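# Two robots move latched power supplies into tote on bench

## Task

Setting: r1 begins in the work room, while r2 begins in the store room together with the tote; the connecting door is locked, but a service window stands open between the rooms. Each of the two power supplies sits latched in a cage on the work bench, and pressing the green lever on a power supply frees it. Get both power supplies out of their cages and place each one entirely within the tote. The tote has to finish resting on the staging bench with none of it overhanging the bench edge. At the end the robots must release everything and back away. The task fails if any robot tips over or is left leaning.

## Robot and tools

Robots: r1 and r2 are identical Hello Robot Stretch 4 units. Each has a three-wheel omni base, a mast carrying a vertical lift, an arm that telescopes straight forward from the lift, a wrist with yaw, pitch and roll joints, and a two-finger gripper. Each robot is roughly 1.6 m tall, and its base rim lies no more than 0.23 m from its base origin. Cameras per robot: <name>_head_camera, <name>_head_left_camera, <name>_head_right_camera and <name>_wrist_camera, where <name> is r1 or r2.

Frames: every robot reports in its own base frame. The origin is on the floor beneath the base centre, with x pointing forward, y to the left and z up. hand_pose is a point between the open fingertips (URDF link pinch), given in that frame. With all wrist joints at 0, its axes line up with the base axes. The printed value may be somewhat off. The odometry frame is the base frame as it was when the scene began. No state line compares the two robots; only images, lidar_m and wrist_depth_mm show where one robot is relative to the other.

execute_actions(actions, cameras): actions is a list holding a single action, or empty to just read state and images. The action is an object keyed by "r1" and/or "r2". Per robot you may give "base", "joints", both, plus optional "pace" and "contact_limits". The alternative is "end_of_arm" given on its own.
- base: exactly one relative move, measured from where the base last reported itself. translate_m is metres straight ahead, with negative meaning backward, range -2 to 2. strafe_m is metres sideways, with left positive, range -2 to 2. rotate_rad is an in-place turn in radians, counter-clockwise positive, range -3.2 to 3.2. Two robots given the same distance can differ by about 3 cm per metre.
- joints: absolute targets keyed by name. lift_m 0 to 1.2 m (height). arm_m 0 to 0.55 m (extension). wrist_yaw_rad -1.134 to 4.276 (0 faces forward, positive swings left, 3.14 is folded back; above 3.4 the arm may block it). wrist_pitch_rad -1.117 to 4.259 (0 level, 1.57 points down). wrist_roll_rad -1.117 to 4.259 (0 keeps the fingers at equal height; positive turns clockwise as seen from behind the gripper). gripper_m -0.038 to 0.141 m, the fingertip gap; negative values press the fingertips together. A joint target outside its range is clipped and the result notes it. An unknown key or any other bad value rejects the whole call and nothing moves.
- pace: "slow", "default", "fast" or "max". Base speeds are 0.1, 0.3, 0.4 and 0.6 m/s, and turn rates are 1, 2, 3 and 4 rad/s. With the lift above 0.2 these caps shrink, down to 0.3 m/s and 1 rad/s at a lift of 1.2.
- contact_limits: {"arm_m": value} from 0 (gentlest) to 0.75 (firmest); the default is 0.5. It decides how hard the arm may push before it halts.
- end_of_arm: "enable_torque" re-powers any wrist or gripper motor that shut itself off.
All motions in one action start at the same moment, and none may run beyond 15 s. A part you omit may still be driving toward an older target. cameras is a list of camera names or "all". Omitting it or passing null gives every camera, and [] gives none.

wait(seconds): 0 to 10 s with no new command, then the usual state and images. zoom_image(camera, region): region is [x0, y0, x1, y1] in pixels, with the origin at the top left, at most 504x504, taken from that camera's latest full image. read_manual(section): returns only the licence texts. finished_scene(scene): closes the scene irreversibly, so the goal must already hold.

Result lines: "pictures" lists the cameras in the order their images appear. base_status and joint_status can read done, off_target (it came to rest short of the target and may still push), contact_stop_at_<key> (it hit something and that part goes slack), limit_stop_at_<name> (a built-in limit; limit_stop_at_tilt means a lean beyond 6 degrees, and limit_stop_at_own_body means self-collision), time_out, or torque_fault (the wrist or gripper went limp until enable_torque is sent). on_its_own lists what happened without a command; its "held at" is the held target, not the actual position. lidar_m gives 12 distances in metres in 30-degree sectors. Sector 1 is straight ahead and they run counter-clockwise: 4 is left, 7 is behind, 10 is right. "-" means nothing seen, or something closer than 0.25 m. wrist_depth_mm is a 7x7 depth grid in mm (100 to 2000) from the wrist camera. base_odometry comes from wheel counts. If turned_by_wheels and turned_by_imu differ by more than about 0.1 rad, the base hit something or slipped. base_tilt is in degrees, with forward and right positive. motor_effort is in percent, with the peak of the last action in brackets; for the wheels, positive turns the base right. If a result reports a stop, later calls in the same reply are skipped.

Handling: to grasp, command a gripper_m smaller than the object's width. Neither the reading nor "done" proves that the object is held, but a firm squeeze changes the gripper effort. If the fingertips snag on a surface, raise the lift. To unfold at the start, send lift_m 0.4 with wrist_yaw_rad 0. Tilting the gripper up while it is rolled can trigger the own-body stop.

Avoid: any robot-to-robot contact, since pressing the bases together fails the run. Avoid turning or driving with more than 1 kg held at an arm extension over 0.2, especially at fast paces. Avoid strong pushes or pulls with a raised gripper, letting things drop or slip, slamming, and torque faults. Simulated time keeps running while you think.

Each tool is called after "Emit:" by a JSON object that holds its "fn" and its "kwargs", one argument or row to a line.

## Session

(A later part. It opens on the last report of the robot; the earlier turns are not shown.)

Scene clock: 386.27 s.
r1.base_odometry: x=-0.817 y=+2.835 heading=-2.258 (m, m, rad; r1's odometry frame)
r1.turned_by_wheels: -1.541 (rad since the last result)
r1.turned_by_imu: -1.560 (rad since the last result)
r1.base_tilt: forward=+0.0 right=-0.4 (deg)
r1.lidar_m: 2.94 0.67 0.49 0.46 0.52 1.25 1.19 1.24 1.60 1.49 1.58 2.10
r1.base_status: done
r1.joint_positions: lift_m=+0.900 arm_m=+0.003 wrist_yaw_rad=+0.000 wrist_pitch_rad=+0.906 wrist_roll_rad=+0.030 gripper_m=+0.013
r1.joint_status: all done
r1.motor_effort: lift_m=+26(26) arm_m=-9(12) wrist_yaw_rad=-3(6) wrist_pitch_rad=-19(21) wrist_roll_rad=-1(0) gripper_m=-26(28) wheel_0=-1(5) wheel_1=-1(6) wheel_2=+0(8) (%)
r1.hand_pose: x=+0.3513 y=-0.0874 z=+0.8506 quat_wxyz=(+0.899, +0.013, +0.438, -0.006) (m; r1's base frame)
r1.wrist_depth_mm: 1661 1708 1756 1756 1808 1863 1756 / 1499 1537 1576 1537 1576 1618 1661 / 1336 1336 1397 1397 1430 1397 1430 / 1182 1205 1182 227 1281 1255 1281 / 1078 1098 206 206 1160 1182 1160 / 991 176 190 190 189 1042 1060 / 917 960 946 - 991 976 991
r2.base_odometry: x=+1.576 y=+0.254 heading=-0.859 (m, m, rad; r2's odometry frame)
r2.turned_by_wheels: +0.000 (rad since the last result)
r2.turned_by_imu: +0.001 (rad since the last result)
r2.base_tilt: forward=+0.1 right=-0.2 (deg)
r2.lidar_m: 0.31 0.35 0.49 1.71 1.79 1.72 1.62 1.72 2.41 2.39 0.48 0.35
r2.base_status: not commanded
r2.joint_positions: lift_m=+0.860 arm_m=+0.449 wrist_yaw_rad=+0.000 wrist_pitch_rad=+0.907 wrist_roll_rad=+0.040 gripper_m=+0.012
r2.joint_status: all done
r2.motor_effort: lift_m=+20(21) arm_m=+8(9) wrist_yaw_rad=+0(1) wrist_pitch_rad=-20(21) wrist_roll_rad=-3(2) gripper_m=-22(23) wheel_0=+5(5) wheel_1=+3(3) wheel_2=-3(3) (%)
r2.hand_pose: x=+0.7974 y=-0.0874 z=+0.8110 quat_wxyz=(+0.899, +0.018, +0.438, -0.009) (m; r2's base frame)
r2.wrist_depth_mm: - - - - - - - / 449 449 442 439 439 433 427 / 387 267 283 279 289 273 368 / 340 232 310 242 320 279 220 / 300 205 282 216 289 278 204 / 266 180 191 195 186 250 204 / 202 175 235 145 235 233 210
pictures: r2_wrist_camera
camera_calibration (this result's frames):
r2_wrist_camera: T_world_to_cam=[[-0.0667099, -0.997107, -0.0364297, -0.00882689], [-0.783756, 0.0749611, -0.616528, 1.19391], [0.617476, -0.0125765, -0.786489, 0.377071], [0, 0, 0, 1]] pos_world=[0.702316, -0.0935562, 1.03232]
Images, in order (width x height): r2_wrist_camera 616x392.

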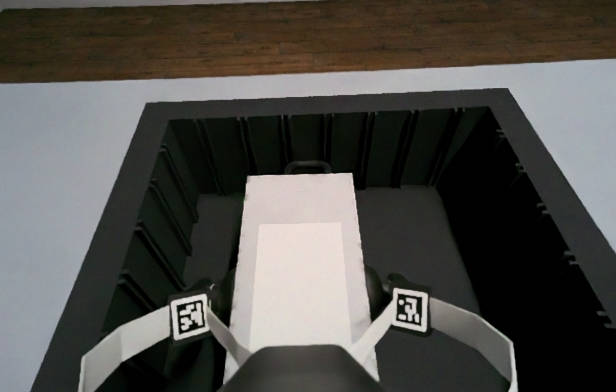

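Emit:
{"fn": "execute_actions", "kwargs": {
  "actions": [
    {"r1":{"joints":{"lift_m":0.45},"pace":"max"},"r2":{"joints":{"lift_m":0.843}}}
  ],
  "cameras": []
}}

Emit:
{"fn": "execute_actions", "kwargs": {
  "actions": [
    {"r1":{"base":{"translate_m":0.6},"joints":{"lift_m":0.35},"pace":"max"},"r2":{"joints":{"gripper_m":0.085}}}
  ],
  "cameras": []
}}

Emit:
{"fn": "execute_actions", "kwargs": {
  "actions": [
    {"r1":{"base":{"translate_m":0.5},"pace":"max"},"r2":{"joints":{"lift_m":0.93}}}
  ],
  "cameras": []
}}

Emit:
{"fn": "execute_actions", "kwargs": {
  "actions": [
    {"r1":{"base":{"translate_m":0.5},"pace":"max"},"r2":{"base":{"strafe_m":-0.075},"joints":{"gripper_m":0.0,"wrist_roll_rad":1.61}}}
  ],
  "cameras": ["r2_wrist_camera","r2_head_camera"]
}}

Scene clock: 388.27 s.
r1.base_odometry: x=-0.817 y=+2.835 heading=-2.258 (m, m, rad; r1's odometry frame)
r1.turned_by_wheels: +0.000 (rad since the last result)
r1.turned_by_imu: +0.000 (rad since the last result)
r1.base_tilt: forward=-0.1 right=-0.3 (deg)
r1.lidar_m: 2.95 0.65 0.48 0.45 0.51 1.26 1.18 1.24 1.60 1.51 1.58 2.12
r1.base_status: not commanded
r1.joint_positions: lift_m=+0.450 arm_m=+0.002 wrist_yaw_rad=+0.000 wrist_pitch_rad=+0.907 wrist_roll_rad=+0.030 gripper_m=+0.013
r1.joint_status: all done
r1.motor_effort: lift_m=+22(24) arm_m=-9(9) wrist_yaw_rad=-3(3) wrist_pitch_rad=-20(22) wrist_roll_rad=+0(0) gripper_m=-29(27) wheel_0=-1(1) wheel_1=+0(1) wheel_2=+1(1) (%)
r1.hand_pose: x=+0.3512 y=-0.0874 z=+0.4009 quat_wxyz=(+0.899, +0.013, +0.438, -0.007) (m; r1's base frame)
r1.wrist_depth_mm: 991 1008 1025 1042 1042 1042 1078 / 891 878 904 904 904 946 946 / 778 788 798 809 809 831 820 / 699 715 691 226 732 732 741 / 654 654 208 206 668 668 668 / 585 176 189 190 187 603 621 / 544 549 554 - 574 564 574
r2.base_odometry: x=+1.576 y=+0.254 heading=-0.859 (m, m, rad; r2's odometry frame)
r2.turned_by_wheels: +0.000 (rad since the last result)
r2.turned_by_imu: +0.000 (rad since the last result)
r2.base_tilt: forward=+0.1 right=-0.2 (deg)
r2.lidar_m: 0.31 0.36 0.49 1.70 1.80 1.69 1.63 1.72 2.40 2.38 0.48 0.36
r2.base_status: not commanded
r2.joint_positions: lift_m=+0.843 arm_m=+0.449 wrist_yaw_rad=+0.000 wrist_pitch_rad=+0.907 wrist_roll_rad=+0.040 gripper_m=+0.012
r2.joint_status: all done
r2.motor_effort: lift_m=+20(20) arm_m=+7(8) wrist_yaw_rad=+0(1) wrist_pitch_rad=-20(20) wrist_roll_rad=+0(0) gripper_m=-21(22) wheel_0=+5(5) wheel_1=+3(3) wheel_2=-3(3) (%)
r2.hand_pose: x=+0.7974 y=-0.0874 z=+0.7940 quat_wxyz=(+0.899, +0.018, +0.438, -0.009) (m; r2's base frame)
r2.wrist_depth_mm: - - - - - - 1983 / 421 418 263 262 263 260 399 / 364 241 282 279 289 273 231 / 315 209 300 243 304 278 202 / 274 202 268 216 270 264 204 / 163 175 191 194 186 238 204 / 147 175 218 145 219 217 211
pictures: none
No camera images: the call's "cameras" was empty. Leave "cameras" out to get every camera's image.

Scene clock: 390.97 s.
r1.base_odometry: x=-1.198 y=+2.371 heading=-2.258 (m, m, rad; r1's odometry frame)
r1.turned_by_wheels: +0.000 (rad since the last result)
r1.turned_by_imu: +0.001 (rad since the last result)
r1.base_tilt: forward=-0.1 right=-0.4 (deg)
r1.lidar_m: 2.35 0.70 0.50 0.46 0.47 0.68 1.77 1.85 1.60 1.50 1.56 2.15
r1.base_status: done
r1.joint_positions: lift_m=+0.350 arm_m=+0.002 wrist_yaw_rad=+0.000 wrist_pitch_rad=+0.906 wrist_roll_rad=+0.030 gripper_m=+0.013
r1.joint_status: all done
r1.motor_effort: lift_m=+22(23) arm_m=-8(9) wrist_yaw_rad=-2(1) wrist_pitch_rad=-20(26) wrist_roll_rad=-1(0) gripper_m=-28(29) wheel_0=-2(8) wheel_1=-1(6) wheel_2=+0(12) (%)
r1.hand_pose: x=+0.3512 y=-0.0874 z=+0.3009 quat_wxyz=(+0.899, +0.013, +0.438, -0.006) (m; r1's base frame)
r1.wrist_depth_mm: 831 842 854 878 866 878 904 / 759 741 759 750 768 788 788 / 654 661 676 676 683 691 699 / 591 597 580 227 615 609 621 / 535 544 208 207 559 564 564 / 496 176 190 190 186 500 517 / 452 459 459 - 477 473 473
r2.base_odometry: x=+1.576 y=+0.254 heading=-0.859 (m, m, rad; r2's odometry frame)
r2.turned_by_wheels: +0.000 (rad since the last result)
r2.turned_by_imu: +0.001 (rad since the last result)
r2.base_tilt: forward=+0.2 right=-0.2 (deg)
r2.lidar_m: 0.30 0.36 0.46 1.68 1.79 1.70 1.63 1.74 2.40 2.37 0.46 0.35
r2.base_status: not commanded
r2.joint_positions: lift_m=+0.843 arm_m=+0.449 wrist_yaw_rad=+0.000 wrist_pitch_rad=+0.902 wrist_roll_rad=+0.040 gripper_m=+0.085
r2.joint_status: all done
r2.motor_effort: lift_m=+20(20) arm_m=+7(7) wrist_yaw_rad=+0(1) wrist_pitch_rad=-5(20) wrist_roll_rad=+0(4) gripper_m=-2(23) wheel_0=+5(5) wheel_1=+3(3) wheel_2=-3(3) (%)
r2.hand_pose: x=+0.7985 y=-0.0874 z=+0.7949 quat_wxyz=(+0.900, +0.018, +0.436, -0.009) (m; r2's base frame)
r2.wrist_depth_mm: - - - - - - - / 433 430 424 421 266 264 413 / 370 248 279 281 286 271 338 / 324 216 306 260 310 277 206 / 279 202 273 232 276 264 201 / 170 187 197 208 197 244 204 / 151 167 224 122 225 222 206
pictures: none
No camera images: the call's "cameras" was empty. Leave "cameras" out to get every camera's image.

Scene clock: 393.40 s.
r1.base_odometry: x=-1.515 y=+1.985 heading=-2.259 (m, m, rad; r1's odometry frame)
r1.turned_by_wheels: +0.000 (rad since the last result)
r1.turned_by_imu: +0.001 (rad since the last result)
r1.base_tilt: forward=+0.0 right=-0.4 (deg)
r1.lidar_m: 1.99 1.84 0.49 0.45 0.49 0.68 2.28 2.20 1.58 1.45 1.54 2.10
r1.base_status: done
r1.joint_positions: lift_m=+0.350 arm_m=+0.002 wrist_yaw_rad=+0.000 wrist_pitch_rad=+0.906 wrist_roll_rad=+0.030 gripper_m=+0.013
r1.joint_status: not commanded
r1.motor_effort: lift_m=+22(23) arm_m=-8(8) wrist_yaw_rad=-3(3) wrist_pitch_rad=-19(20) wrist_roll_rad=+3(0) gripper_m=-28(26) wheel_0=-1(8) wheel_1=-2(8) wheel_2=+0(13) (%)
r1.hand_pose: x=+0.3512 y=-0.0874 z=+0.3009 quat_wxyz=(+0.899, +0.013, +0.438, -0.006) (m; r1's base frame)
r1.wrist_depth_mm: 842 842 866 866 891 904 904 / 741 750 741 759 768 778 809 / 654 661 661 683 691 691 699 / 597 603 574 226 609 615 621 / 535 549 208 207 559 564 564 / 492 176 189 190 186 508 508 / 455 459 462 - 473 469 473
r2.base_odometry: x=+1.576 y=+0.254 heading=-0.859 (m, m, rad; r2's odometry frame)
r2.turned_by_wheels: +0.000 (rad since the last result)
r2.turned_by_imu: +0.001 (rad since the last result)
r2.base_tilt: forward=+0.1 right=-0.2 (deg)
r2.lidar_m: 0.32 0.36 0.49 1.71 1.80 1.69 1.63 1.71 2.42 2.37 0.49 0.35
r2.base_status: not commanded
r2.joint_positions: lift_m=+0.930 arm_m=+0.449 wrist_yaw_rad=+0.000 wrist_pitch_rad=+0.902 wrist_roll_rad=+0.040 gripper_m=+0.085
r2.joint_status: all done
r2.motor_effort: lift_m=+23(25) arm_m=+7(7) wrist_yaw_rad=+0(0) wrist_pitch_rad=-5(6) wrist_roll_rad=-1(0) gripper_m=-2(2) wheel_0=+5(5) wheel_1=+3(3) wheel_2=-3(3) (%)
r2.hand_pose: x=+0.7985 y=-0.0874 z=+0.8816 quat_wxyz=(+0.900, +0.018, +0.436, -0.009) (m; r2's base frame)
r2.wrist_depth_mm: - - - - - - - / 1983 1921 1921 1921 1921 1863 1863 / 500 500 492 488 488 484 480 / 436 436 334 338 340 330 421 / 387 377 364 330 375 297 373 / 347 332 196 298 197 286 338 / 315 244 303 122 307 254 234
pictures: none
No camera images: the call's "cameras" was empty. Leave "cameras" out to get every camera's image.

Scene clock: 395.83 s.
r1.base_odometry: x=-1.833 y=+1.598 heading=-2.259 (m, m, rad; r1's odometry frame)
r1.turned_by_wheels: +0.000 (rad since the last result)
r1.turned_by_imu: +0.001 (rad since the last result)
r1.base_tilt: forward=+0.0 right=-0.4 (deg)
r1.lidar_m: 1.49 1.36 1.79 0.85 0.51 0.68 2.81 2.18 1.57 1.48 1.58 1.61
r1.base_status: done
r1.joint_positions: lift_m=+0.350 arm_m=+0.002 wrist_yaw_rad=+0.000 wrist_pitch_rad=+0.906 wrist_roll_rad=+0.030 gripper_m=+0.013
r1.joint_status: not commanded
r1.motor_effort: lift_m=+22(23) arm_m=-9(9) wrist_yaw_rad=-3(2) wrist_pitch_rad=-20(20) wrist_roll_rad=-1(1) gripper_m=-29(27) wheel_0=+0(5) wheel_1=-1(6) wheel_2=-1(13) (%)
r1.hand_pose: x=+0.3512 y=-0.0874 z=+0.3009 quat_wxyz=(+0.899, +0.013, +0.438, -0.006) (m; r1's base frame)
r1.wrist_depth_mm: 831 842 866 878 878 878 904 / 741 741 741 768 768 788 788 / 654 661 668 668 691 683 683 / 597 597 574 226 621 615 627 / 535 539 208 207 554 564 564 / 492 176 189 190 186 504 512 / 455 462 462 - 477 469 477
r2.base_odometry: x=+1.519 y=+0.205 heading=-0.859 (m, m, rad; r2's odometry frame)
r2.turned_by_wheels: +0.000 (rad since the last result)
r2.turned_by_imu: +0.001 (rad since the last result)
r2.base_tilt: forward=+0.1 right=-0.2 (deg)
r2.lidar_m: 0.32 0.34 0.50 1.77 1.86 1.70 1.63 1.74 2.40 2.31 0.46 0.34
r2.base_status: done
r2.joint_positions: lift_m=+0.930 arm_m=+0.449 wrist_yaw_rad=+0.000 wrist_pitch_rad=+0.902 wrist_roll_rad=+1.610 gripper_m=+0.000
r2.joint_status: all done
r2.motor_effort: lift_m=+23(23) arm_m=+7(7) wrist_yaw_rad=+0(1) wrist_pitch_rad=-6(5) wrist_roll_rad=+1(2) gripper_m=-7(6) wheel_0=+3(11) wheel_1=-1(9) wheel_2=+0(1) (%)
r2.hand_pose: x=+0.7985 y=-0.0874 z=+0.8816 quat_wxyz=(+0.624, +0.649, +0.302, -0.314) (m; r2's base frame)
r2.wrist_depth_mm: - - 449 366 310 268 241 / - - 449 368 310 270 242 / - - 455 359 293 192 172 / - - 332 349 296 263 242 / - - 342 362 312 270 241 / - - 322 193 277 264 243 / - - 324 120 266 236 240
pictures: r2_head_camera, r2_wrist_camera
camera_calibration (this result's frames):
r2_wrist_camera: T_world_to_cam=[[-0.789945, 0.0741859, -0.608674, 1.1695], [0.0597711, 0.997243, 0.0439735, 0.0630887], [0.610258, -0.00164451, -0.792201, 0.443677], [0, 0, 0, 1]] pos_world=[0.64931, -0.148945, 1.06055]
Images, in order (width x height): r2_head_camera 420x560, r2_wrist_camera 616x392.

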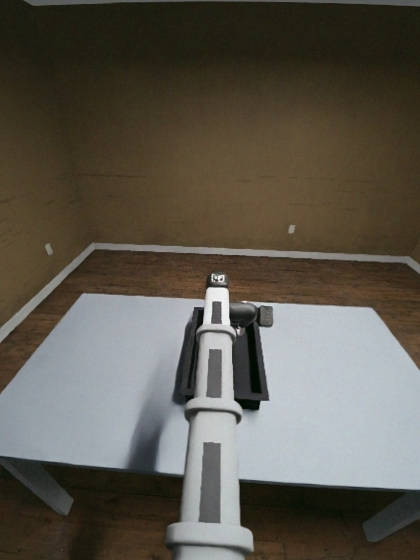

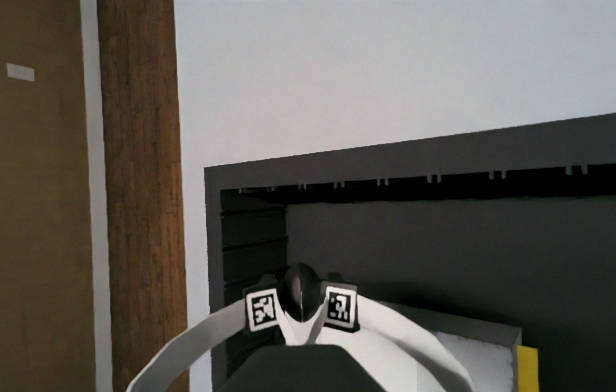

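Emit:
{"fn": "execute_actions", "kwargs": {
  "actions": [
    {"r1":{"base":{"translate_m":0.55},"pace":"max"},"r2":{"joints":{"lift_m":0.852}}}
  ],
  "cameras": []
}}

Emit:
{"fn": "execute_actions", "kwargs": {
  "actions": [
    {"r1":{"base":{"strafe_m":0.35},"pace":"max"},"r2":{"base":{"strafe_m":0.062},"pace":"slow"}}
  ],
  "cameras": []
}}

Emit:
{"fn": "execute_actions", "kwargs": {
  "actions": [
    {"r2":{"base":{"strafe_m":-0.01},"joints":{"lift_m":0.96},"pace":"fast"}}
  ],
  "cameras": []
}}

Emit:
{"fn": "execute_actions", "kwargs": {
  "actions": [
    {"r1":{"base":{"strafe_m":1.0},"joints":{"lift_m":1.03},"pace":"max"},"r2":{"base":{"translate_m":-0.15},"joints":{"arm_m":0.0,"wrist_roll_rad":0.04,"gripper_m":0.1},"pace":"fast"}}
  ],
  "cameras": ["r2_head_camera","r2_wrist_camera","r1_head_camera"]
}}

Scene clock: 398.70 s.
r1.base_odometry: x=-2.182 y=+1.173 heading=-2.259 (m, m, rad; r1's odometry frame)
r1.turned_by_wheels: +0.000 (rad since the last result)
r1.turned_by_imu: +0.001 (rad since the last result)
r1.base_tilt: forward=+0.0 right=-0.3 (deg)
r1.lidar_m: 0.94 0.90 1.06 3.21 1.11 0.90 1.88 2.18 1.52 1.49 1.37 0.99
r1.base_status: done
r1.joint_positions: lift_m=+0.350 arm_m=+0.002 wrist_yaw_rad=+0.000 wrist_pitch_rad=+0.906 wrist_roll_rad=+0.030 gripper_m=+0.013
r1.joint_status: not commanded
r1.motor_effort: lift_m=+23(23) arm_m=-9(8) wrist_yaw_rad=-2(4) wrist_pitch_rad=-19(21) wrist_roll_rad=-2(1) gripper_m=-27(28) wheel_0=+0(10) wheel_1=-1(3) wheel_2=+1(12) (%)
r1.hand_pose: x=+0.3512 y=-0.0874 z=+0.3009 quat_wxyz=(+0.899, +0.013, +0.438, -0.006) (m; r1's base frame)
r1.wrist_depth_mm: 723 741 741 741 768 759 778 / 750 750 741 759 778 768 798 / 661 668 668 668 676 691 691 / 591 597 580 226 621 615 621 / 539 539 208 206 564 554 564 / 496 177 189 190 186 504 512 / 452 459 466 - 477 469 473
r2.base_odometry: x=+1.519 y=+0.205 heading=-0.859 (m, m, rad; r2's odometry frame)
r2.turned_by_wheels: +0.000 (rad since the last result)
r2.turned_by_imu: +0.001 (rad since the last result)
r2.base_tilt: forward=+0.1 right=-0.2 (deg)
r2.lidar_m: 0.32 0.35 0.47 1.78 1.85 1.70 1.63 1.72 2.42 2.30 0.46 0.36
r2.base_status: not commanded
r2.joint_positions: lift_m=+0.852 arm_m=+0.449 wrist_yaw_rad=+0.000 wrist_pitch_rad=+0.902 wrist_roll_rad=+1.610 gripper_m=+0.000
r2.joint_status: all done
r2.motor_effort: lift_m=+17(22) arm_m=+8(7) wrist_yaw_rad=+0(0) wrist_pitch_rad=-5(5) wrist_roll_rad=-1(1) gripper_m=-5(6) wheel_0=+3(3) wheel_1=-1(1) wheel_2=+0(0) (%)
r2.hand_pose: x=+0.7985 y=-0.0874 z=+0.8042 quat_wxyz=(+0.624, +0.649, +0.302, -0.314) (m; r2's base frame)
r2.wrist_depth_mm: - 427 330 271 228 198 179 / - 433 334 271 229 194 176 / - 430 304 165 136 120 109 / - 270 298 257 218 194 178 / - 276 307 265 229 198 179 / - 278 283 193 216 198 180 / - 267 265 120 192 192 180
pictures: none
No camera images: the call's "cameras" was empty. Leave "cameras" out to get every camera's image.

Scene clock: 400.67 s.
r1.base_odometry: x=-1.912 y=+0.951 heading=-2.259 (m, m, rad; r1's odometry frame)
r1.turned_by_wheels: +0.000 (rad since the last result)
r1.turned_by_imu: +0.000 (rad since the last result)
r1.base_tilt: forward=-0.1 right=-0.4 (deg)
r1.lidar_m: 0.75 0.74 1.02 2.89 1.12 0.80 0.79 2.67 1.90 1.84 1.36 0.99
r1.base_status: done
r1.joint_positions: lift_m=+0.350 arm_m=+0.002 wrist_yaw_rad=+0.000 wrist_pitch_rad=+0.907 wrist_roll_rad=+0.030 gripper_m=+0.013
r1.joint_status: not commanded
r1.motor_effort: lift_m=+22(22) arm_m=-8(9) wrist_yaw_rad=-2(5) wrist_pitch_rad=-20(20) wrist_roll_rad=-1(1) gripper_m=-29(28) wheel_0=+1(10) wheel_1=+1(14) wheel_2=+1(2) (%)
r1.hand_pose: x=+0.3512 y=-0.0874 z=+0.3009 quat_wxyz=(+0.899, +0.013, +0.438, -0.006) (m; r1's base frame)
r1.wrist_depth_mm: 715 732 741 741 750 768 768 / 741 732 741 759 768 778 798 / 661 661 668 676 683 691 699 / 585 603 585 228 615 621 634 / 539 544 208 206 554 559 564 / 484 176 189 190 187 500 517 / 452 459 462 - 480 469 473
r2.base_odometry: x=+1.566 y=+0.246 heading=-0.859 (m, m, rad; r2's odometry frame)
r2.turned_by_wheels: +0.000 (rad since the last result)
r2.turned_by_imu: +0.000 (rad since the last result)
r2.base_tilt: forward=+0.1 right=-0.2 (deg)
r2.lidar_m: 0.31 0.36 0.50 1.73 1.82 1.69 1.63 1.72 2.43 2.35 0.50 0.35
r2.base_status: done
r2.joint_positions: lift_m=+0.852 arm_m=+0.449 wrist_yaw_rad=-0.001 wrist_pitch_rad=+0.901 wrist_roll_rad=+1.610 gripper_m=+0.000
r2.joint_status: not commanded
r2.motor_effort: lift_m=+17(17) arm_m=+7(7) wrist_yaw_rad=+3(5) wrist_pitch_rad=-4(5) wrist_roll_rad=-2(1) gripper_m=-5(6) wheel_0=-5(10) wheel_1=+3(7) wheel_2=+0(1) (%)
r2.hand_pose: x=+0.7985 y=-0.0876 z=+0.8042 quat_wxyz=(+0.624, +0.649, +0.302, -0.314) (m; r2's base frame)
r2.wrist_depth_mm: - 427 310 163 154 158 162 / - 266 218 222 216 196 178 / - 276 304 268 228 196 178 / - 274 310 271 228 198 179 / - 273 307 265 229 198 179 / - 279 274 193 207 195 179 / - 270 267 120 183 171 181
pictures: none
No camera images: the call's "cameras" was empty. Leave "cameras" out to get every camera's image.

Scene clock: 401.87 s.
r1.base_odometry: x=-1.912 y=+0.951 heading=-2.259 (m, m, rad; r1's odometry frame)
r1.turned_by_wheels: +0.000 (rad since the last result)
r1.turned_by_imu: +0.000 (rad since the last result)
r1.base_tilt: forward=+0.0 right=-0.3 (deg)
r1.lidar_m: 0.75 0.77 1.03 2.89 1.12 0.79 0.77 2.69 1.90 1.83 1.40 0.98
r1.base_status: not commanded
r1.joint_positions: lift_m=+0.350 arm_m=+0.002 wrist_yaw_rad=+0.000 wrist_pitch_rad=+0.907 wrist_roll_rad=+0.030 gripper_m=+0.013
r1.joint_status: not commanded
r1.motor_effort: lift_m=+22(22) arm_m=-8(8) wrist_yaw_rad=-1(3) wrist_pitch_rad=-19(19) wrist_roll_rad=+0(1) gripper_m=-27(28) wheel_0=+1(1) wheel_1=+1(2) wheel_2=+1(1) (%)
r1.hand_pose: x=+0.3512 y=-0.0874 z=+0.3009 quat_wxyz=(+0.899, +0.013, +0.438, -0.006) (m; r1's base frame)
r1.wrist_depth_mm: 723 715 732 741 750 759 768 / 741 750 750 750 759 798 778 / 661 661 668 676 683 691 707 / 591 591 574 227 609 615 621 / 544 549 208 206 559 554 564 / 492 176 189 190 187 508 517 / 455 459 466 - 477 469 473
r2.base_odometry: x=+1.558 y=+0.239 heading=-0.859 (m, m, rad; r2's odometry frame)
r2.turned_by_wheels: +0.000 (rad since the last result)
r2.turned_by_imu: +0.000 (rad since the last result)
r2.base_tilt: forward=+0.1 right=-0.2 (deg)
r2.lidar_m: 0.31 0.36 0.49 1.73 1.82 1.72 1.64 1.71 2.41 2.35 0.48 0.34
r2.base_status: done
r2.joint_positions: lift_m=+0.960 arm_m=+0.449 wrist_yaw_rad=+0.000 wrist_pitch_rad=+0.901 wrist_roll_rad=+1.610 gripper_m=+0.000
r2.joint_status: all done
r2.motor_effort: lift_m=+23(24) arm_m=+7(7) wrist_yaw_rad=+1(3) wrist_pitch_rad=-4(4) wrist_roll_rad=+0(0) gripper_m=-4(4) wheel_0=+1(9) wheel_1=-2(8) wheel_2=+0(0) (%)
r2.hand_pose: x=+0.7986 y=-0.0875 z=+0.9118 quat_wxyz=(+0.624, +0.649, +0.302, -0.314) (m; r2's base frame)
r2.wrist_depth_mm: - - 496 404 340 297 259 / - - 504 397 258 224 218 / - - 500 370 334 294 265 / - - 504 387 343 297 266 / - - 508 384 343 297 266 / - - 345 193 283 271 264 / - - 500 120 297 254 264
pictures: none
No camera images: the call's "cameras" was empty. Leave "cameras" out to get every camera's image.

Scene clock: 405.07 s.
r1.base_odometry: x=-1.139 y=+0.317 heading=-2.258 (m, m, rad; r1's odometry frame)
r1.turned_by_wheels: +0.000 (rad since the last result)
r1.turned_by_imu: -0.002 (rad since the last result)
r1.base_tilt: forward=+0.0 right=-0.4 (deg)
r1.lidar_m: 0.45 1.01 1.27 1.89 1.99 2.67 0.78 0.80 1.09 2.83 1.02 0.38
r1.base_status: done
r1.joint_positions: lift_m=+1.030 arm_m=+0.002 wrist_yaw_rad=+0.000 wrist_pitch_rad=+0.907 wrist_roll_rad=+0.030 gripper_m=+0.013
r1.joint_status: all done
r1.motor_effort: lift_m=+25(29) arm_m=-8(8) wrist_yaw_rad=-2(4) wrist_pitch_rad=-20(23) wrist_roll_rad=+1(0) gripper_m=-27(29) wheel_0=+0(8) wheel_1=+0(12) wheel_2=+1(1) (%)
r1.hand_pose: x=+0.3512 y=-0.0874 z=+0.9807 quat_wxyz=(+0.899, +0.013, +0.438, -0.007) (m; r1's base frame)
r1.wrist_depth_mm: 715 732 496 508 512 521 525 / 820 820 842 866 891 878 891 / 960 991 960 946 1042 1025 1042 / 1160 1205 1118 226 1255 1255 1336 / 1229 1229 209 207 1281 1308 1308 / 1138 176 189 190 187 1138 1182 / 1042 1060 1078 - 1078 1078 1118
r2.base_odometry: x=+1.460 y=+0.353 heading=-0.859 (m, m, rad; r2's odometry frame)
r2.turned_by_wheels: +0.000 (rad since the last result)
r2.turned_by_imu: +0.000 (rad since the last result)
r2.base_tilt: forward=+0.1 right=-0.1 (deg)
r2.lidar_m: 0.49 0.52 0.72 1.74 1.80 1.57 1.47 1.58 2.17 2.37 0.68 0.51
r2.base_status: done
r2.joint_positions: lift_m=+0.960 arm_m=+0.003 wrist_yaw_rad=+0.000 wrist_pitch_rad=+0.902 wrist_roll_rad=+0.040 gripper_m=+0.100
r2.joint_status: all done
joint sent to its limit — the command would take r2.arm_m past its lower limit, so that joint was sent only as far as its limit.
r2.motor_effort: lift_m=+23(23) arm_m=-7(12) wrist_yaw_rad=+1(1) wrist_pitch_rad=-6(6) wrist_roll_rad=-3(4) gripper_m=-1(5) wheel_0=-3(8) wheel_1=-2(8) wheel_2=+1(15) (%)
r2.hand_pose: x=+0.3527 y=-0.0875 z=+0.9117 quat_wxyz=(+0.900, +0.018, +0.436, -0.009) (m; r2's base frame)
r2.wrist_depth_mm: 778 778 699 741 715 741 723 / 647 640 517 521 609 621 609 / 554 544 535 535 530 530 525 / 477 480 473 469 469 466 462 / 449 445 1255 1255 452 1255 1229 / 1205 1182 214 1182 216 1160 1138 / 1025 1060 1060 123 1060 1025 1025
pictures: r1_head_camera, r2_head_camera, r2_wrist_camera
camera_calibration (this result's frames):
r2_wrist_camera: T_world_to_cam=[[-0.0674104, -0.997032, -0.037186, -0.0339433], [-0.780517, 0.0759145, -0.620509, 0.910074], [0.62149, -0.0128045, -0.783318, 0.726519], [0, 0, 0, 1]] pos_world=[0.256516, -0.0936276, 1.13254]
Images, in order (width x height): r1_head_camera 420x560, r2_head_camera 420x560, r2_wrist_camera 616x392.

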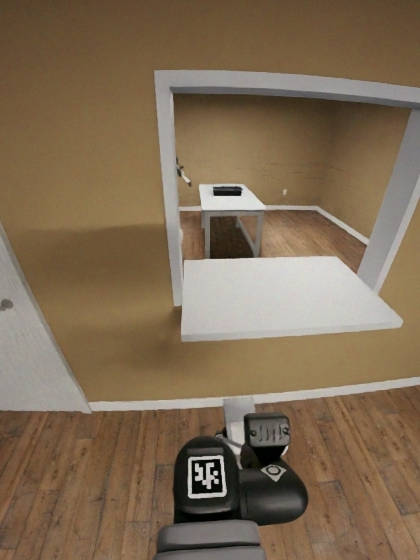

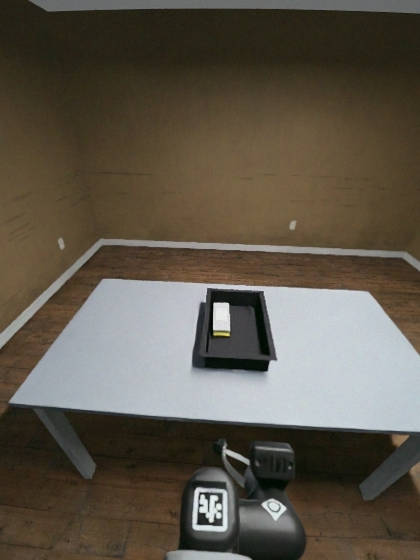

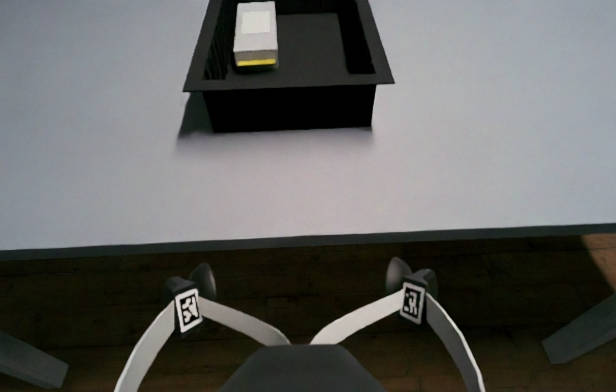

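Emit:
{"fn": "execute_actions", "kwargs": {
  "actions": [
    {"r1":{"base":{"translate_m":0.37},"joints":{"arm_m":0.18},"pace":"fast"},"r2":{"base":{"rotate_rad":-1.555},"joints":{"lift_m":0.3},"pace":"max"}}
  ],
  "cameras": []
}}

Emit:
{"fn": "execute_actions", "kwargs": {
  "actions": [
    {"r1":{"joints":{"arm_m":0.46}},"r2":{"base":{"translate_m":1.85},"pace":"max"}}
  ],
  "cameras": ["r1_wrist_camera"]
}}

Scene clock: 407.80 s.
r1.base_odometry: x=-1.374 y=+0.031 heading=-2.258 (m, m, rad; r1's odometry frame)
r1.turned_by_wheels: +0.000 (rad since the last result)
r1.turned_by_imu: +0.001 (rad since the last result)
r1.base_tilt: forward=+0.0 right=-0.4 (deg)
r1.lidar_m: 0.34 0.59 0.81 1.89 1.97 2.68 1.15 1.19 2.92 2.33 0.50 0.37
r1.base_status: done
r1.joint_positions: lift_m=+1.030 arm_m=+0.179 wrist_yaw_rad=+0.000 wrist_pitch_rad=+0.906 wrist_roll_rad=+0.030 gripper_m=+0.013
r1.joint_status: all done
r1.motor_effort: lift_m=+25(25) arm_m=+8(13) wrist_yaw_rad=-2(1) wrist_pitch_rad=-19(24) wrist_roll_rad=+1(0) gripper_m=-28(29) wheel_0=+0(4) wheel_1=+0(4) wheel_2=+1(10) (%)
r1.hand_pose: x=+0.5273 y=-0.0874 z=+0.9807 quat_wxyz=(+0.899, +0.013, +0.438, -0.006) (m; r1's base frame)
r1.wrist_depth_mm: 244 1921 459 469 477 477 480 / 245 394 402 407 410 418 430 / 239 342 362 364 366 368 375 / 259 319 309 227 330 330 336 / 340 294 208 207 298 300 304 / 445 175 189 190 187 271 276 / 715 247 250 - 256 253 256
r2.base_odometry: x=+1.460 y=+0.353 heading=-2.414 (m, m, rad; r2's odometry frame)
r2.turned_by_wheels: -1.554 (rad since the last result)
r2.turned_by_imu: -1.568 (rad since the last result)
r2.base_tilt: forward=+0.1 right=-0.1 (deg)
r2.lidar_m: 2.34 0.65 0.51 0.47 0.48 0.74 1.73 1.84 1.55 1.45 1.57 2.19
r2.base_status: done
r2.joint_positions: lift_m=+0.300 arm_m=+0.003 wrist_yaw_rad=+0.000 wrist_pitch_rad=+0.901 wrist_roll_rad=+0.040 gripper_m=+0.100
r2.joint_status: all done
r2.motor_effort: lift_m=+17(20) arm_m=-7(8) wrist_yaw_rad=+0(1) wrist_pitch_rad=-5(5) wrist_roll_rad=-2(3) gripper_m=-2(2) wheel_0=+3(9) wheel_1=+1(8) wheel_2=+3(9) (%)
r2.hand_pose: x=+0.3528 y=-0.0874 z=+0.2522 quat_wxyz=(+0.900, +0.018, +0.436, -0.009) (m; r2's base frame)
r2.wrist_depth_mm: 991 1008 991 976 960 960 946 / 820 820 820 798 809 798 778 / 707 699 699 691 683 683 676 / 615 609 609 609 603 597 591 / 544 544 539 535 530 530 530 / 492 488 213 480 216 477 477 / 442 436 442 123 439 427 433
pictures: none
No camera images: the call's "cameras" was empty. Leave "cameras" out to get every camera's image.

Scene clock: 412.53 s.
r1.base_odometry: x=-1.374 y=+0.031 heading=-2.258 (m, m, rad; r1's odometry frame)
r1.turned_by_wheels: +0.000 (rad since the last result)
r1.turned_by_imu: +0.001 (rad since the last result)
r1.base_tilt: forward=-0.1 right=-0.4 (deg)
r1.lidar_m: 0.32 0.58 0.82 1.89 1.97 2.67 1.15 1.20 2.97 2.38 0.53 0.35
r1.base_status: not commanded
r1.joint_positions: lift_m=+1.030 arm_m=+0.458 wrist_yaw_rad=+0.000 wrist_pitch_rad=+0.906 wrist_roll_rad=+0.030 gripper_m=+0.013
r1.joint_status: all done
r1.motor_effort: lift_m=+24(25) arm_m=+9(12) wrist_yaw_rad=-3(3) wrist_pitch_rad=-18(20) wrist_roll_rad=+1(1) gripper_m=-29(29) wheel_0=+0(0) wheel_1=+0(0) wheel_2=+1(1) (%)
r1.hand_pose: x=+0.8073 y=-0.0874 z=+0.9807 quat_wxyz=(+0.899, +0.013, +0.438, -0.006) (m; r1's base frame)
r1.wrist_depth_mm: 1366 1863 - - - - - / 1661 891 1708 1708 1756 1708 1808 / 1537 820 1576 1537 1576 1576 1576 / 1308 320 310 226 327 330 334 / 1255 290 208 206 298 300 301 / 1118 176 189 190 187 270 276 / 1060 246 248 - 254 252 254
r2.base_odometry: x=+0.080 y=-0.879 heading=-2.413 (m, m, rad; r2's odometry frame)
r2.turned_by_wheels: +0.000 (rad since the last result)
r2.turned_by_imu: +0.005 (rad since the last result)
r2.base_tilt: forward=+0.1 right=-0.2 (deg)
r2.lidar_m: 0.69 0.52 0.74 3.14 1.37 1.08 2.07 2.17 1.59 1.56 0.95 0.72
r2.base_status: done
r2.joint_positions: lift_m=+0.300 arm_m=+0.003 wrist_yaw_rad=+0.000 wrist_pitch_rad=+0.901 wrist_roll_rad=+0.040 gripper_m=+0.100
r2.joint_status: not commanded
r2.motor_effort: lift_m=+18(18) arm_m=-7(7) wrist_yaw_rad=+0(0) wrist_pitch_rad=-5(5) wrist_roll_rad=-3(2) gripper_m=-1(2) wheel_0=+2(10) wheel_1=+0(9) wheel_2=+1(18) (%)
r2.hand_pose: x=+0.3528 y=-0.0874 z=+0.2522 quat_wxyz=(+0.900, +0.018, +0.436, -0.009) (m; r2's base frame)
r2.wrist_depth_mm: 466 462 469 466 473 469 459 / 525 530 525 525 535 530 512 / 591 591 597 591 603 597 591 / 615 615 609 603 603 597 591 / 544 544 539 535 535 535 525 / 488 484 214 480 216 477 477 / 445 433 442 123 436 427 433
pictures: r1_wrist_camera
camera_calibration (this result's frames):
r1_wrist_camera: T_world_to_cam=[[-0.0417991, -0.999081, 0.00949709, -0.0708269], [-0.811404, 0.0283977, -0.583796, 1.27596], [0.58299, -0.0321081, -0.811845, 0.551126], [0, 0, 0, 1]] pos_world=[0.711056, -0.0893005, 1.193]
Images, in order (width x height): r1_wrist_camera 616x392.

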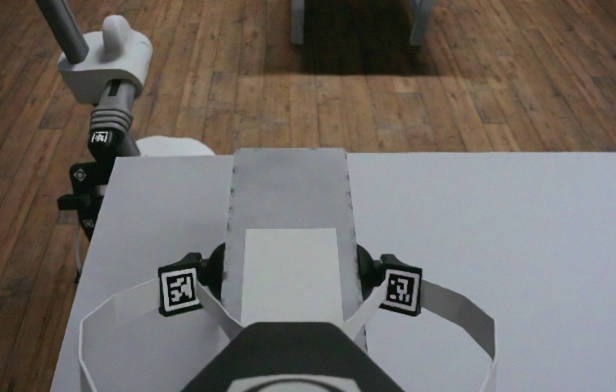

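Emit:
{"fn": "execute_actions", "kwargs": {
  "actions": [
    {"r1":{"joints":{"lift_m":0.998}},"r2":{"base":{"strafe_m":0.485},"joints":{"lift_m":1.13},"pace":"max"}}
  ],
  "cameras": []
}}

Emit:
{"fn": "execute_actions", "kwargs": {
  "actions": [
    {"r1":{"joints":{"gripper_m":0.1}},"r2":{"joints":{"wrist_pitch_rad":1.45,"arm_m":0.1}}}
  ],
  "cameras": []
}}

Emit:
{"fn": "execute_actions", "kwargs": {
  "actions": [
    {"r1":{"joints":{"lift_m":1.06,"arm_m":0.0},"base":{"translate_m":-0.2},"pace":"fast"}}
  ],
  "cameras": []
}}

Emit:
{"fn": "execute_actions", "kwargs": {
  "actions": [
    {"r2":{"joints":{"arm_m":0.38},"pace":"fast"}}
  ],
  "cameras": ["r2_wrist_camera","r2_head_camera"]
}}

Scene clock: 415.33 s.
r1.base_odometry: x=-1.374 y=+0.031 heading=-2.258 (m, m, rad; r1's odometry frame)
r1.turned_by_wheels: +0.000 (rad since the last result)
r1.turned_by_imu: +0.000 (rad since the last result)
r1.base_tilt: forward=-0.1 right=-0.3 (deg)
r1.lidar_m: 0.33 0.58 0.83 1.89 1.97 2.69 1.15 1.20 2.96 2.36 0.50 0.37
r1.base_status: not commanded
r1.joint_positions: lift_m=+0.998 arm_m=+0.458 wrist_yaw_rad=+0.000 wrist_pitch_rad=+0.907 wrist_roll_rad=+0.030 gripper_m=+0.013
r1.joint_status: all done
r1.motor_effort: lift_m=+21(23) arm_m=+9(9) wrist_yaw_rad=-2(2) wrist_pitch_rad=-19(21) wrist_roll_rad=+0(0) gripper_m=-26(28) wheel_0=-1(1) wheel_1=+0(0) wheel_2=+1(1) (%)
r1.hand_pose: x=+0.8072 y=-0.0874 z=+0.9490 quat_wxyz=(+0.899, +0.013, +0.438, -0.006) (m; r1's base frame)
r1.wrist_depth_mm: 1921 1863 1863 1921 1808 - - / 1618 1708 1708 1708 1756 1708 1863 / 1464 314 314 319 320 325 330 / 1336 282 274 227 289 293 296 / 1182 255 208 207 263 266 267 / 238 176 189 189 187 238 243 / 214 216 219 - 224 222 224
r2.base_odometry: x=+0.403 y=-1.241 heading=-2.414 (m, m, rad; r2's odometry frame)
r2.turned_by_wheels: +0.000 (rad since the last result)
r2.turned_by_imu: +0.001 (rad since the last result)
r2.base_tilt: forward=+0.1 right=-0.3 (deg)
r2.lidar_m: 0.49 0.53 0.76 2.66 2.85 1.01 0.97 2.81 2.12 2.02 0.99 0.52
r2.base_status: done
r2.joint_positions: lift_m=+1.130 arm_m=+0.003 wrist_yaw_rad=+0.000 wrist_pitch_rad=+0.901 wrist_roll_rad=+0.040 gripper_m=+0.100
r2.joint_status: all done
r2.motor_effort: lift_m=+21(27) arm_m=-7(7) wrist_yaw_rad=+0(0) wrist_pitch_rad=-5(5) wrist_roll_rad=-2(4) gripper_m=-2(2) wheel_0=-1(16) wheel_1=-2(16) wheel_2=+0(1) (%)
r2.hand_pose: x=+0.3528 y=-0.0874 z=+1.0818 quat_wxyz=(+0.900, +0.018, +0.436, -0.009) (m; r2's base frame)
r2.wrist_depth_mm: 820 809 798 488 732 492 492 / 676 668 668 647 615 559 559 / 580 574 569 517 580 647 647 / 500 500 496 484 492 768 768 / 931 946 931 946 866 946 946 / 1205 1160 213 1160 216 1229 1182 / 1205 1229 1229 123 1205 1182 1205
pictures: none
No camera images: the call's "cameras" was empty. Leave "cameras" out to get every camera's image.

Scene clock: 417.03 s.
r1.base_odometry: x=-1.374 y=+0.031 heading=-2.258 (m, m, rad; r1's odometry frame)
r1.turned_by_wheels: +0.000 (rad since the last result)
r1.turned_by_imu: +0.000 (rad since the last result)
r1.base_tilt: forward=-0.1 right=-0.4 (deg)
r1.lidar_m: 0.34 0.59 0.81 1.89 1.99 2.68 1.14 1.20 2.95 2.38 0.49 0.36
r1.base_status: not commanded
r1.joint_positions: lift_m=+0.998 arm_m=+0.458 wrist_yaw_rad=+0.000 wrist_pitch_rad=+0.902 wrist_roll_rad=+0.030 gripper_m=+0.100
r1.joint_status: all done
r1.motor_effort: lift_m=+20(21) arm_m=+9(9) wrist_yaw_rad=-1(1) wrist_pitch_rad=-6(19) wrist_roll_rad=+1(3) gripper_m=-1(28) wheel_0=-1(1) wheel_1=+0(0) wheel_2=+1(1) (%)
r1.hand_pose: x=+0.8082 y=-0.0875 z=+0.9499 quat_wxyz=(+0.900, +0.013, +0.436, -0.007) (m; r1's base frame)
r1.wrist_depth_mm: 1921 1863 - 1983 - - - / 1756 1661 1708 1708 1708 1756 1808 / 1464 1464 324 327 329 332 338 / 1308 287 283 243 296 297 298 / 1205 260 224 222 267 272 271 / 243 233 206 201 204 246 248 / 218 220 224 - 229 225 229
r2.base_odometry: x=+0.403 y=-1.241 heading=-2.414 (m, m, rad; r2's odometry frame)
r2.turned_by_wheels: +0.000 (rad since the last result)
r2.turned_by_imu: +0.000 (rad since the last result)
r2.base_tilt: forward=+0.0 right=-0.2 (deg)
r2.lidar_m: 0.48 0.54 0.75 2.66 2.82 0.98 0.98 2.84 2.09 2.05 1.00 0.50
r2.base_status: not commanded
r2.joint_positions: lift_m=+1.130 arm_m=+0.099 wrist_yaw_rad=+0.000 wrist_pitch_rad=+1.450 wrist_roll_rad=+0.040 gripper_m=+0.100
r2.joint_status: all done
r2.motor_effort: lift_m=+22(22) arm_m=+8(9) wrist_yaw_rad=+0(0) wrist_pitch_rad=+0(1) wrist_roll_rad=-1(3) gripper_m=-1(1) wheel_0=-1(1) wheel_1=-2(2) wheel_2=+0(0) (%)
r2.hand_pose: x=+0.3043 y=-0.0874 z=+1.0217 quat_wxyz=(+0.748, +0.015, +0.663, -0.013) (m; r2's base frame)
r2.wrist_depth_mm: 364 366 366 364 368 691 699 / 904 904 904 904 917 931 946 / 1281 1308 1281 1281 1308 1281 1308 / 1229 1281 1255 1281 1281 1281 1281 / 1255 1255 1281 1255 1255 1255 1308 / 1205 1205 213 1025 216 1229 1229 / 1205 1205 1008 123 1205 1182 1229
pictures: none
No camera images: the call's "cameras" was empty. Leave "cameras" out to get every camera's image.

Scene clock: 419.07 s.
r1.base_odometry: x=-1.247 y=+0.185 heading=-2.258 (m, m, rad; r1's odometry frame)
r1.turned_by_wheels: +0.000 (rad since the last result)
r1.turned_by_imu: +0.000 (rad since the last result)
r1.base_tilt: forward=+0.0 right=-0.3 (deg)
r1.lidar_m: 0.54 0.79 1.05 1.90 1.99 2.69 0.93 0.98 2.94 2.85 0.81 0.58
r1.base_status: done
r1.joint_positions: lift_m=+1.060 arm_m=+0.003 wrist_yaw_rad=+0.000 wrist_pitch_rad=+0.902 wrist_roll_rad=+0.030 gripper_m=+0.100
r1.joint_status: all done
r1.motor_effort: lift_m=+22(24) arm_m=-9(7) wrist_yaw_rad=+0(0) wrist_pitch_rad=-7(5) wrist_roll_rad=-2(2) gripper_m=+0(1) wheel_0=+1(6) wheel_1=+2(1) wheel_2=+0(9) (%)
r1.hand_pose: x=+0.3523 y=-0.0875 z=+1.0117 quat_wxyz=(+0.900, +0.013, +0.436, -0.007) (m; r1's base frame)
r1.wrist_depth_mm: 539 554 530 535 539 539 559 / 615 627 459 466 469 477 488 / 732 732 433 442 449 452 455 / 878 891 917 946 931 976 991 / 1138 1078 1098 1182 1098 1229 1255 / 1182 1182 1138 1160 1182 1255 1229 / 1078 1098 1118 - 1118 1098 1138
r2.base_odometry: x=+0.403 y=-1.241 heading=-2.414 (m, m, rad; r2's odometry frame)
r2.turned_by_wheels: +0.000 (rad since the last result)
r2.turned_by_imu: +0.000 (rad since the last result)
r2.base_tilt: forward=+0.1 right=-0.2 (deg)
r2.lidar_m: 0.47 0.53 0.77 2.67 2.83 1.02 0.93 2.82 2.13 2.05 0.99 0.51
r2.base_status: not commanded
r2.joint_positions: lift_m=+1.130 arm_m=+0.099 wrist_yaw_rad=+0.000 wrist_pitch_rad=+1.450 wrist_roll_rad=+0.040 gripper_m=+0.100
r2.joint_status: not commanded
r2.motor_effort: lift_m=+22(22) arm_m=+7(7) wrist_yaw_rad=+0(0) wrist_pitch_rad=+0(0) wrist_roll_rad=-2(1) gripper_m=-1(1) wheel_0=-1(1) wheel_1=-2(2) wheel_2=+0(0) (%)
r2.hand_pose: x=+0.3043 y=-0.0874 z=+1.0217 quat_wxyz=(+0.748, +0.015, +0.663, -0.013) (m; r2's base frame)
r2.wrist_depth_mm: 366 368 366 364 368 691 707 / 904 917 917 917 931 931 946 / 1281 1281 1281 1281 1308 1281 1308 / 1281 1255 1255 1255 1281 1281 1281 / 1255 1229 1229 1229 1255 1229 1255 / 1205 1229 213 1025 216 1229 1229 / 1182 1182 1008 123 1205 1182 1205
pictures: none
No camera images: the call's "cameras" was empty. Leave "cameras" out to get every camera's image.

Scene clock: 420.73 s.
r1.base_odometry: x=-1.247 y=+0.185 heading=-2.258 (m, m, rad; r1's odometry frame)
r1.turned_by_wheels: +0.000 (rad since the last result)
r1.turned_by_imu: +0.000 (rad since the last result)
r1.base_tilt: forward=-0.1 right=-0.3 (deg)
r1.lidar_m: 0.54 0.79 1.06 1.87 1.97 2.68 0.94 0.98 2.94 2.84 0.81 0.58
r1.base_status: not commanded
r1.joint_positions: lift_m=+1.060 arm_m=+0.003 wrist_yaw_rad=+0.000 wrist_pitch_rad=+0.902 wrist_roll_rad=+0.030 gripper_m=+0.100
r1.joint_status: not commanded
r1.motor_effort: lift_m=+22(22) arm_m=-9(9) wrist_yaw_rad=+0(0) wrist_pitch_rad=-5(6) wrist_roll_rad=+0(0) gripper_m=-1(1) wheel_0=+1(1) wheel_1=+2(2) wheel_2=+0(0) (%)
r1.hand_pose: x=+0.3523 y=-0.0875 z=+1.0117 quat_wxyz=(+0.900, +0.013, +0.436, -0.007) (m; r1's base frame)
r1.wrist_depth_mm: 544 554 530 530 539 544 554 / 621 615 459 466 469 477 484 / 723 741 436 442 449 452 455 / 866 904 931 931 931 976 991 / 1138 1078 1118 1205 1118 1281 1255 / 1160 1182 1138 1160 1182 1229 1205 / 1078 1098 1118 - 1138 1138 1138
r2.base_odometry: x=+0.403 y=-1.241 heading=-2.414 (m, m, rad; r2's odometry frame)
r2.turned_by_wheels: +0.000 (rad since the last result)
r2.turned_by_imu: +0.000 (rad since the last result)
r2.base_tilt: forward=+0.2 right=-0.2 (deg)
r2.lidar_m: 0.48 0.52 0.76 2.67 2.82 1.01 0.97 2.82 2.11 2.06 1.00 0.52
r2.base_status: not commanded
r2.joint_positions: lift_m=+1.130 arm_m=+0.379 wrist_yaw_rad=+0.000 wrist_pitch_rad=+1.450 wrist_roll_rad=+0.040 gripper_m=+0.100
r2.joint_status: all done
r2.motor_effort: lift_m=+22(22) arm_m=+7(9) wrist_yaw_rad=-1(1) wrist_pitch_rad=+0(2) wrist_roll_rad=-2(0) gripper_m=-2(1) wheel_0=-1(1) wheel_1=-2(2) wheel_2=+1(0) (%)
r2.hand_pose: x=+0.5844 y=-0.0874 z=+1.0217 quat_wxyz=(+0.748, +0.015, +0.663, -0.013) (m; r2's base frame)
r2.wrist_depth_mm: 364 364 366 368 366 342 240 / 355 355 355 315 359 338 273 / 347 349 349 307 349 353 452 / 340 342 343 301 343 661 976 / 334 332 334 296 336 342 1255 / 327 327 214 293 216 332 1255 / 322 322 325 123 1182 1205 1205
pictures: r2_head_camera, r2_wrist_camera
camera_calibration (this result's frames):
r2_wrist_camera: T_world_to_cam=[[-0.0762919, -0.99708, 0.00331785, -0.0503869], [-0.9896, 0.0753117, -0.122559, 0.772475], [0.121951, -0.0126336, -0.992456, 1.17427], [0, 0, 0, 1]] pos_world=[0.617394, -0.093581, 1.26025]
Images, in order (width x height): r2_head_camera 420x560, r2_wrist_camera 616x392.

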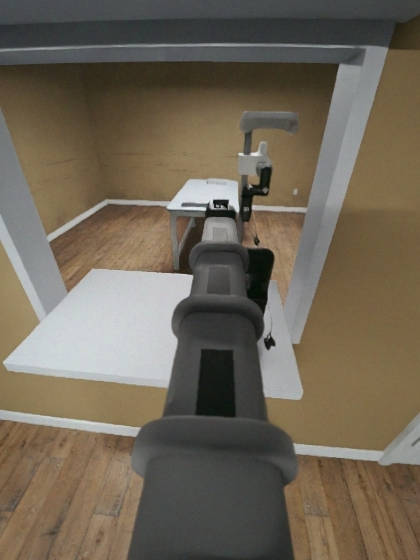

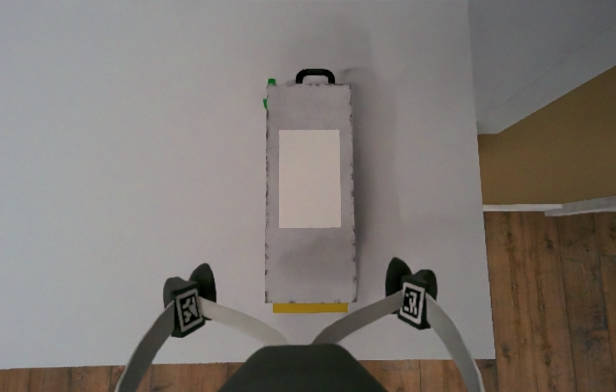

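Emit:
{"fn": "execute_actions", "kwargs": {
  "actions": [
    {"r2":{"base":{"strafe_m":-0.008},"joints":{"arm_m":0.452,"lift_m":1.053}}}
  ],
  "cameras": ["r2_wrist_camera"]
}}

Emit:
{"fn": "execute_actions", "kwargs": {
  "actions": [
    {"r2":{"joints":{"gripper_m":0.012}}}
  ],
  "cameras": ["r2_wrist_camera"]
}}

Scene clock: 422.23 s.
r1.base_odometry: x=-1.247 y=+0.185 heading=-2.258 (m, m, rad; r1's odometry frame)
r1.turned_by_wheels: +0.000 (rad since the last result)
r1.turned_by_imu: +0.000 (rad since the last result)
r1.base_tilt: forward=+0.0 right=-0.4 (deg)
r1.lidar_m: 0.54 0.81 1.06 1.88 1.96 2.66 0.94 0.99 2.97 2.84 0.81 0.57
r1.base_status: not commanded
r1.joint_positions: lift_m=+1.060 arm_m=+0.003 wrist_yaw_rad=+0.000 wrist_pitch_rad=+0.902 wrist_roll_rad=+0.030 gripper_m=+0.100
r1.joint_status: not commanded
r1.motor_effort: lift_m=+23(23) arm_m=-9(9) wrist_yaw_rad=+0(2) wrist_pitch_rad=-6(5) wrist_roll_rad=+0(1) gripper_m=-1(2) wheel_0=+1(1) wheel_1=+2(2) wheel_2=+0(0) (%)
r1.hand_pose: x=+0.3523 y=-0.0875 z=+1.0117 quat_wxyz=(+0.900, +0.013, +0.436, -0.007) (m; r1's base frame)
r1.wrist_depth_mm: 539 549 530 539 539 539 564 / 621 627 459 462 477 477 484 / 732 741 430 442 449 452 452 / 878 904 917 931 946 960 991 / 1098 1078 1118 1205 1098 1205 1229 / 1205 1160 1138 1205 1182 1255 1205 / 1098 1078 1098 - 1118 1118 1118
r2.base_odometry: x=+0.397 y=-1.235 heading=-2.413 (m, m, rad; r2's odometry frame)
r2.turned_by_wheels: +0.000 (rad since the last result)
r2.turned_by_imu: +0.000 (rad since the last result)
r2.base_tilt: forward=+0.1 right=-0.2 (deg)
r2.lidar_m: 0.48 0.54 0.76 2.67 2.76 1.01 0.96 2.84 2.10 2.04 0.99 0.51
r2.base_status: done
r2.joint_positions: lift_m=+1.053 arm_m=+0.451 wrist_yaw_rad=+0.000 wrist_pitch_rad=+1.450 wrist_roll_rad=+0.040 gripper_m=+0.100
r2.joint_status: all done
r2.motor_effort: lift_m=+17(19) arm_m=+8(10) wrist_yaw_rad=+0(0) wrist_pitch_rad=-1(1) wrist_roll_rad=-3(2) gripper_m=-2(2) wheel_0=+2(8) wheel_1=-1(10) wheel_2=+0(0) (%)
r2.hand_pose: x=+0.6562 y=-0.0874 z=+0.9451 quat_wxyz=(+0.748, +0.015, +0.663, -0.013) (m; r2's base frame)
r2.wrist_depth_mm: 281 282 282 282 283 285 235 / 276 274 276 277 277 276 234 / 268 270 271 229 272 272 235 / 263 263 264 224 265 266 424 / 258 258 257 220 260 260 1160 / 252 253 213 215 216 255 1160 / 247 247 248 123 250 250 1138
pictures: r2_wrist_camera
camera_calibration (this result's frames):
r2_wrist_camera: T_world_to_cam=[[-0.0764477, -0.997068, 0.0033302, -0.044562], [-0.989608, 0.0754668, -0.122399, 0.834104], [0.121788, -0.0126527, -0.992475, 1.08965], [0, 0, 0, 1]] pos_world=[0.689323, -0.0935916, 1.18369]
Images, in order (width x height): r2_wrist_camera 616x392.

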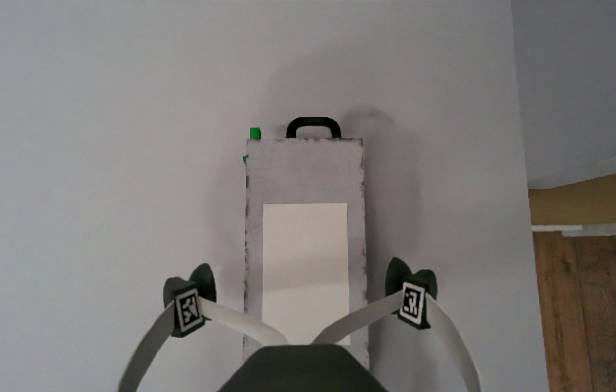

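Scene clock: 423.93 s.
r1.base_odometry: x=-1.247 y=+0.185 heading=-2.258 (m, m, rad; r1's odometry frame)
r1.turned_by_wheels: +0.000 (rad since the last result)
r1.turned_by_imu: +0.000 (rad since the last result)
r1.base_tilt: forward=+0.0 right=-0.4 (deg)
r1.lidar_m: 0.53 0.80 1.05 1.89 1.96 2.67 0.94 0.99 2.95 2.85 0.80 0.57
r1.base_status: not commanded
r1.joint_positions: lift_m=+1.060 arm_m=+0.003 wrist_yaw_rad=+0.000 wrist_pitch_rad=+0.902 wrist_roll_rad=+0.030 gripper_m=+0.100
r1.joint_status: not commanded
r1.motor_effort: lift_m=+22(22) arm_m=-9(9) wrist_yaw_rad=+0(1) wrist_pitch_rad=-5(6) wrist_roll_rad=+0(1) gripper_m=-1(2) wheel_0=+1(1) wheel_1=+2(2) wheel_2=+0(0) (%)
r1.hand_pose: x=+0.3523 y=-0.0875 z=+1.0117 quat_wxyz=(+0.900, +0.013, +0.436, -0.007) (m; r1's base frame)
r1.wrist_depth_mm: 539 549 530 535 544 549 559 / 621 627 462 462 469 484 480 / 723 741 433 439 442 452 452 / 904 891 931 931 960 960 991 / 1118 1078 1118 1205 1138 1255 1281 / 1182 1138 1138 1182 1182 1205 1255 / 1078 1098 1118 - 1138 1138 1118
r2.base_odometry: x=+0.397 y=-1.235 heading=-2.413 (m, m, rad; r2's odometry frame)
r2.turned_by_wheels: +0.000 (rad since the last result)
r2.turned_by_imu: +0.000 (rad since the last result)
r2.base_tilt: forward=+0.1 right=-0.2 (deg)
r2.lidar_m: 0.49 0.55 0.75 2.67 2.83 0.99 0.99 2.82 2.13 2.03 1.01 0.51
r2.base_status: not commanded
r2.joint_positions: lift_m=+1.053 arm_m=+0.451 wrist_yaw_rad=+0.000 wrist_pitch_rad=+1.451 wrist_roll_rad=+0.040 gripper_m=+0.012
r2.joint_status: all done
r2.motor_effort: lift_m=+20(20) arm_m=+8(7) wrist_yaw_rad=+0(0) wrist_pitch_rad=-4(3) wrist_roll_rad=-2(3) gripper_m=-22(22) wheel_0=+2(2) wheel_1=-1(1) wheel_2=+0(0) (%)
r2.hand_pose: x=+0.6560 y=-0.0874 z=+0.9448 quat_wxyz=(+0.748, +0.015, +0.663, -0.013) (m; r2's base frame)
r2.wrist_depth_mm: 277 277 278 279 281 281 235 / 272 272 273 273 274 273 235 / 265 266 267 218 268 268 234 / 260 262 262 213 262 264 439 / 255 257 255 208 257 257 1138 / 250 251 197 204 188 253 1160 / 246 244 245 154 248 248 1118
pictures: r2_wrist_camera
camera_calibration (this result's frames):
r2_wrist_camera: T_world_to_cam=[[-0.0764442, -0.997068, 0.00340373, -0.0446503], [-0.989725, 0.0754667, -0.121447, 0.833018], [0.120834, -0.0126527, -0.992592, 1.09011], [0, 0, 0, 1]] pos_world=[0.689322, -0.0935916, 1.18336]
Images, in order (width x height): r2_wrist_camera 616x392.

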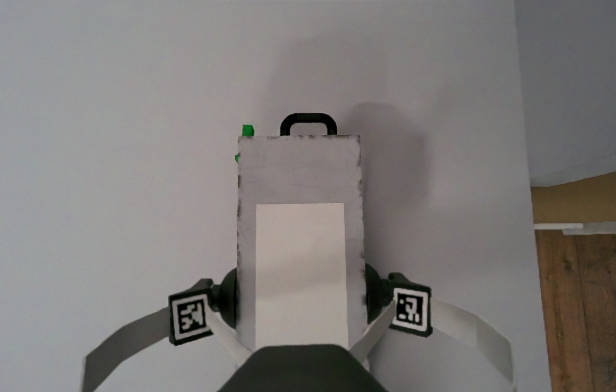

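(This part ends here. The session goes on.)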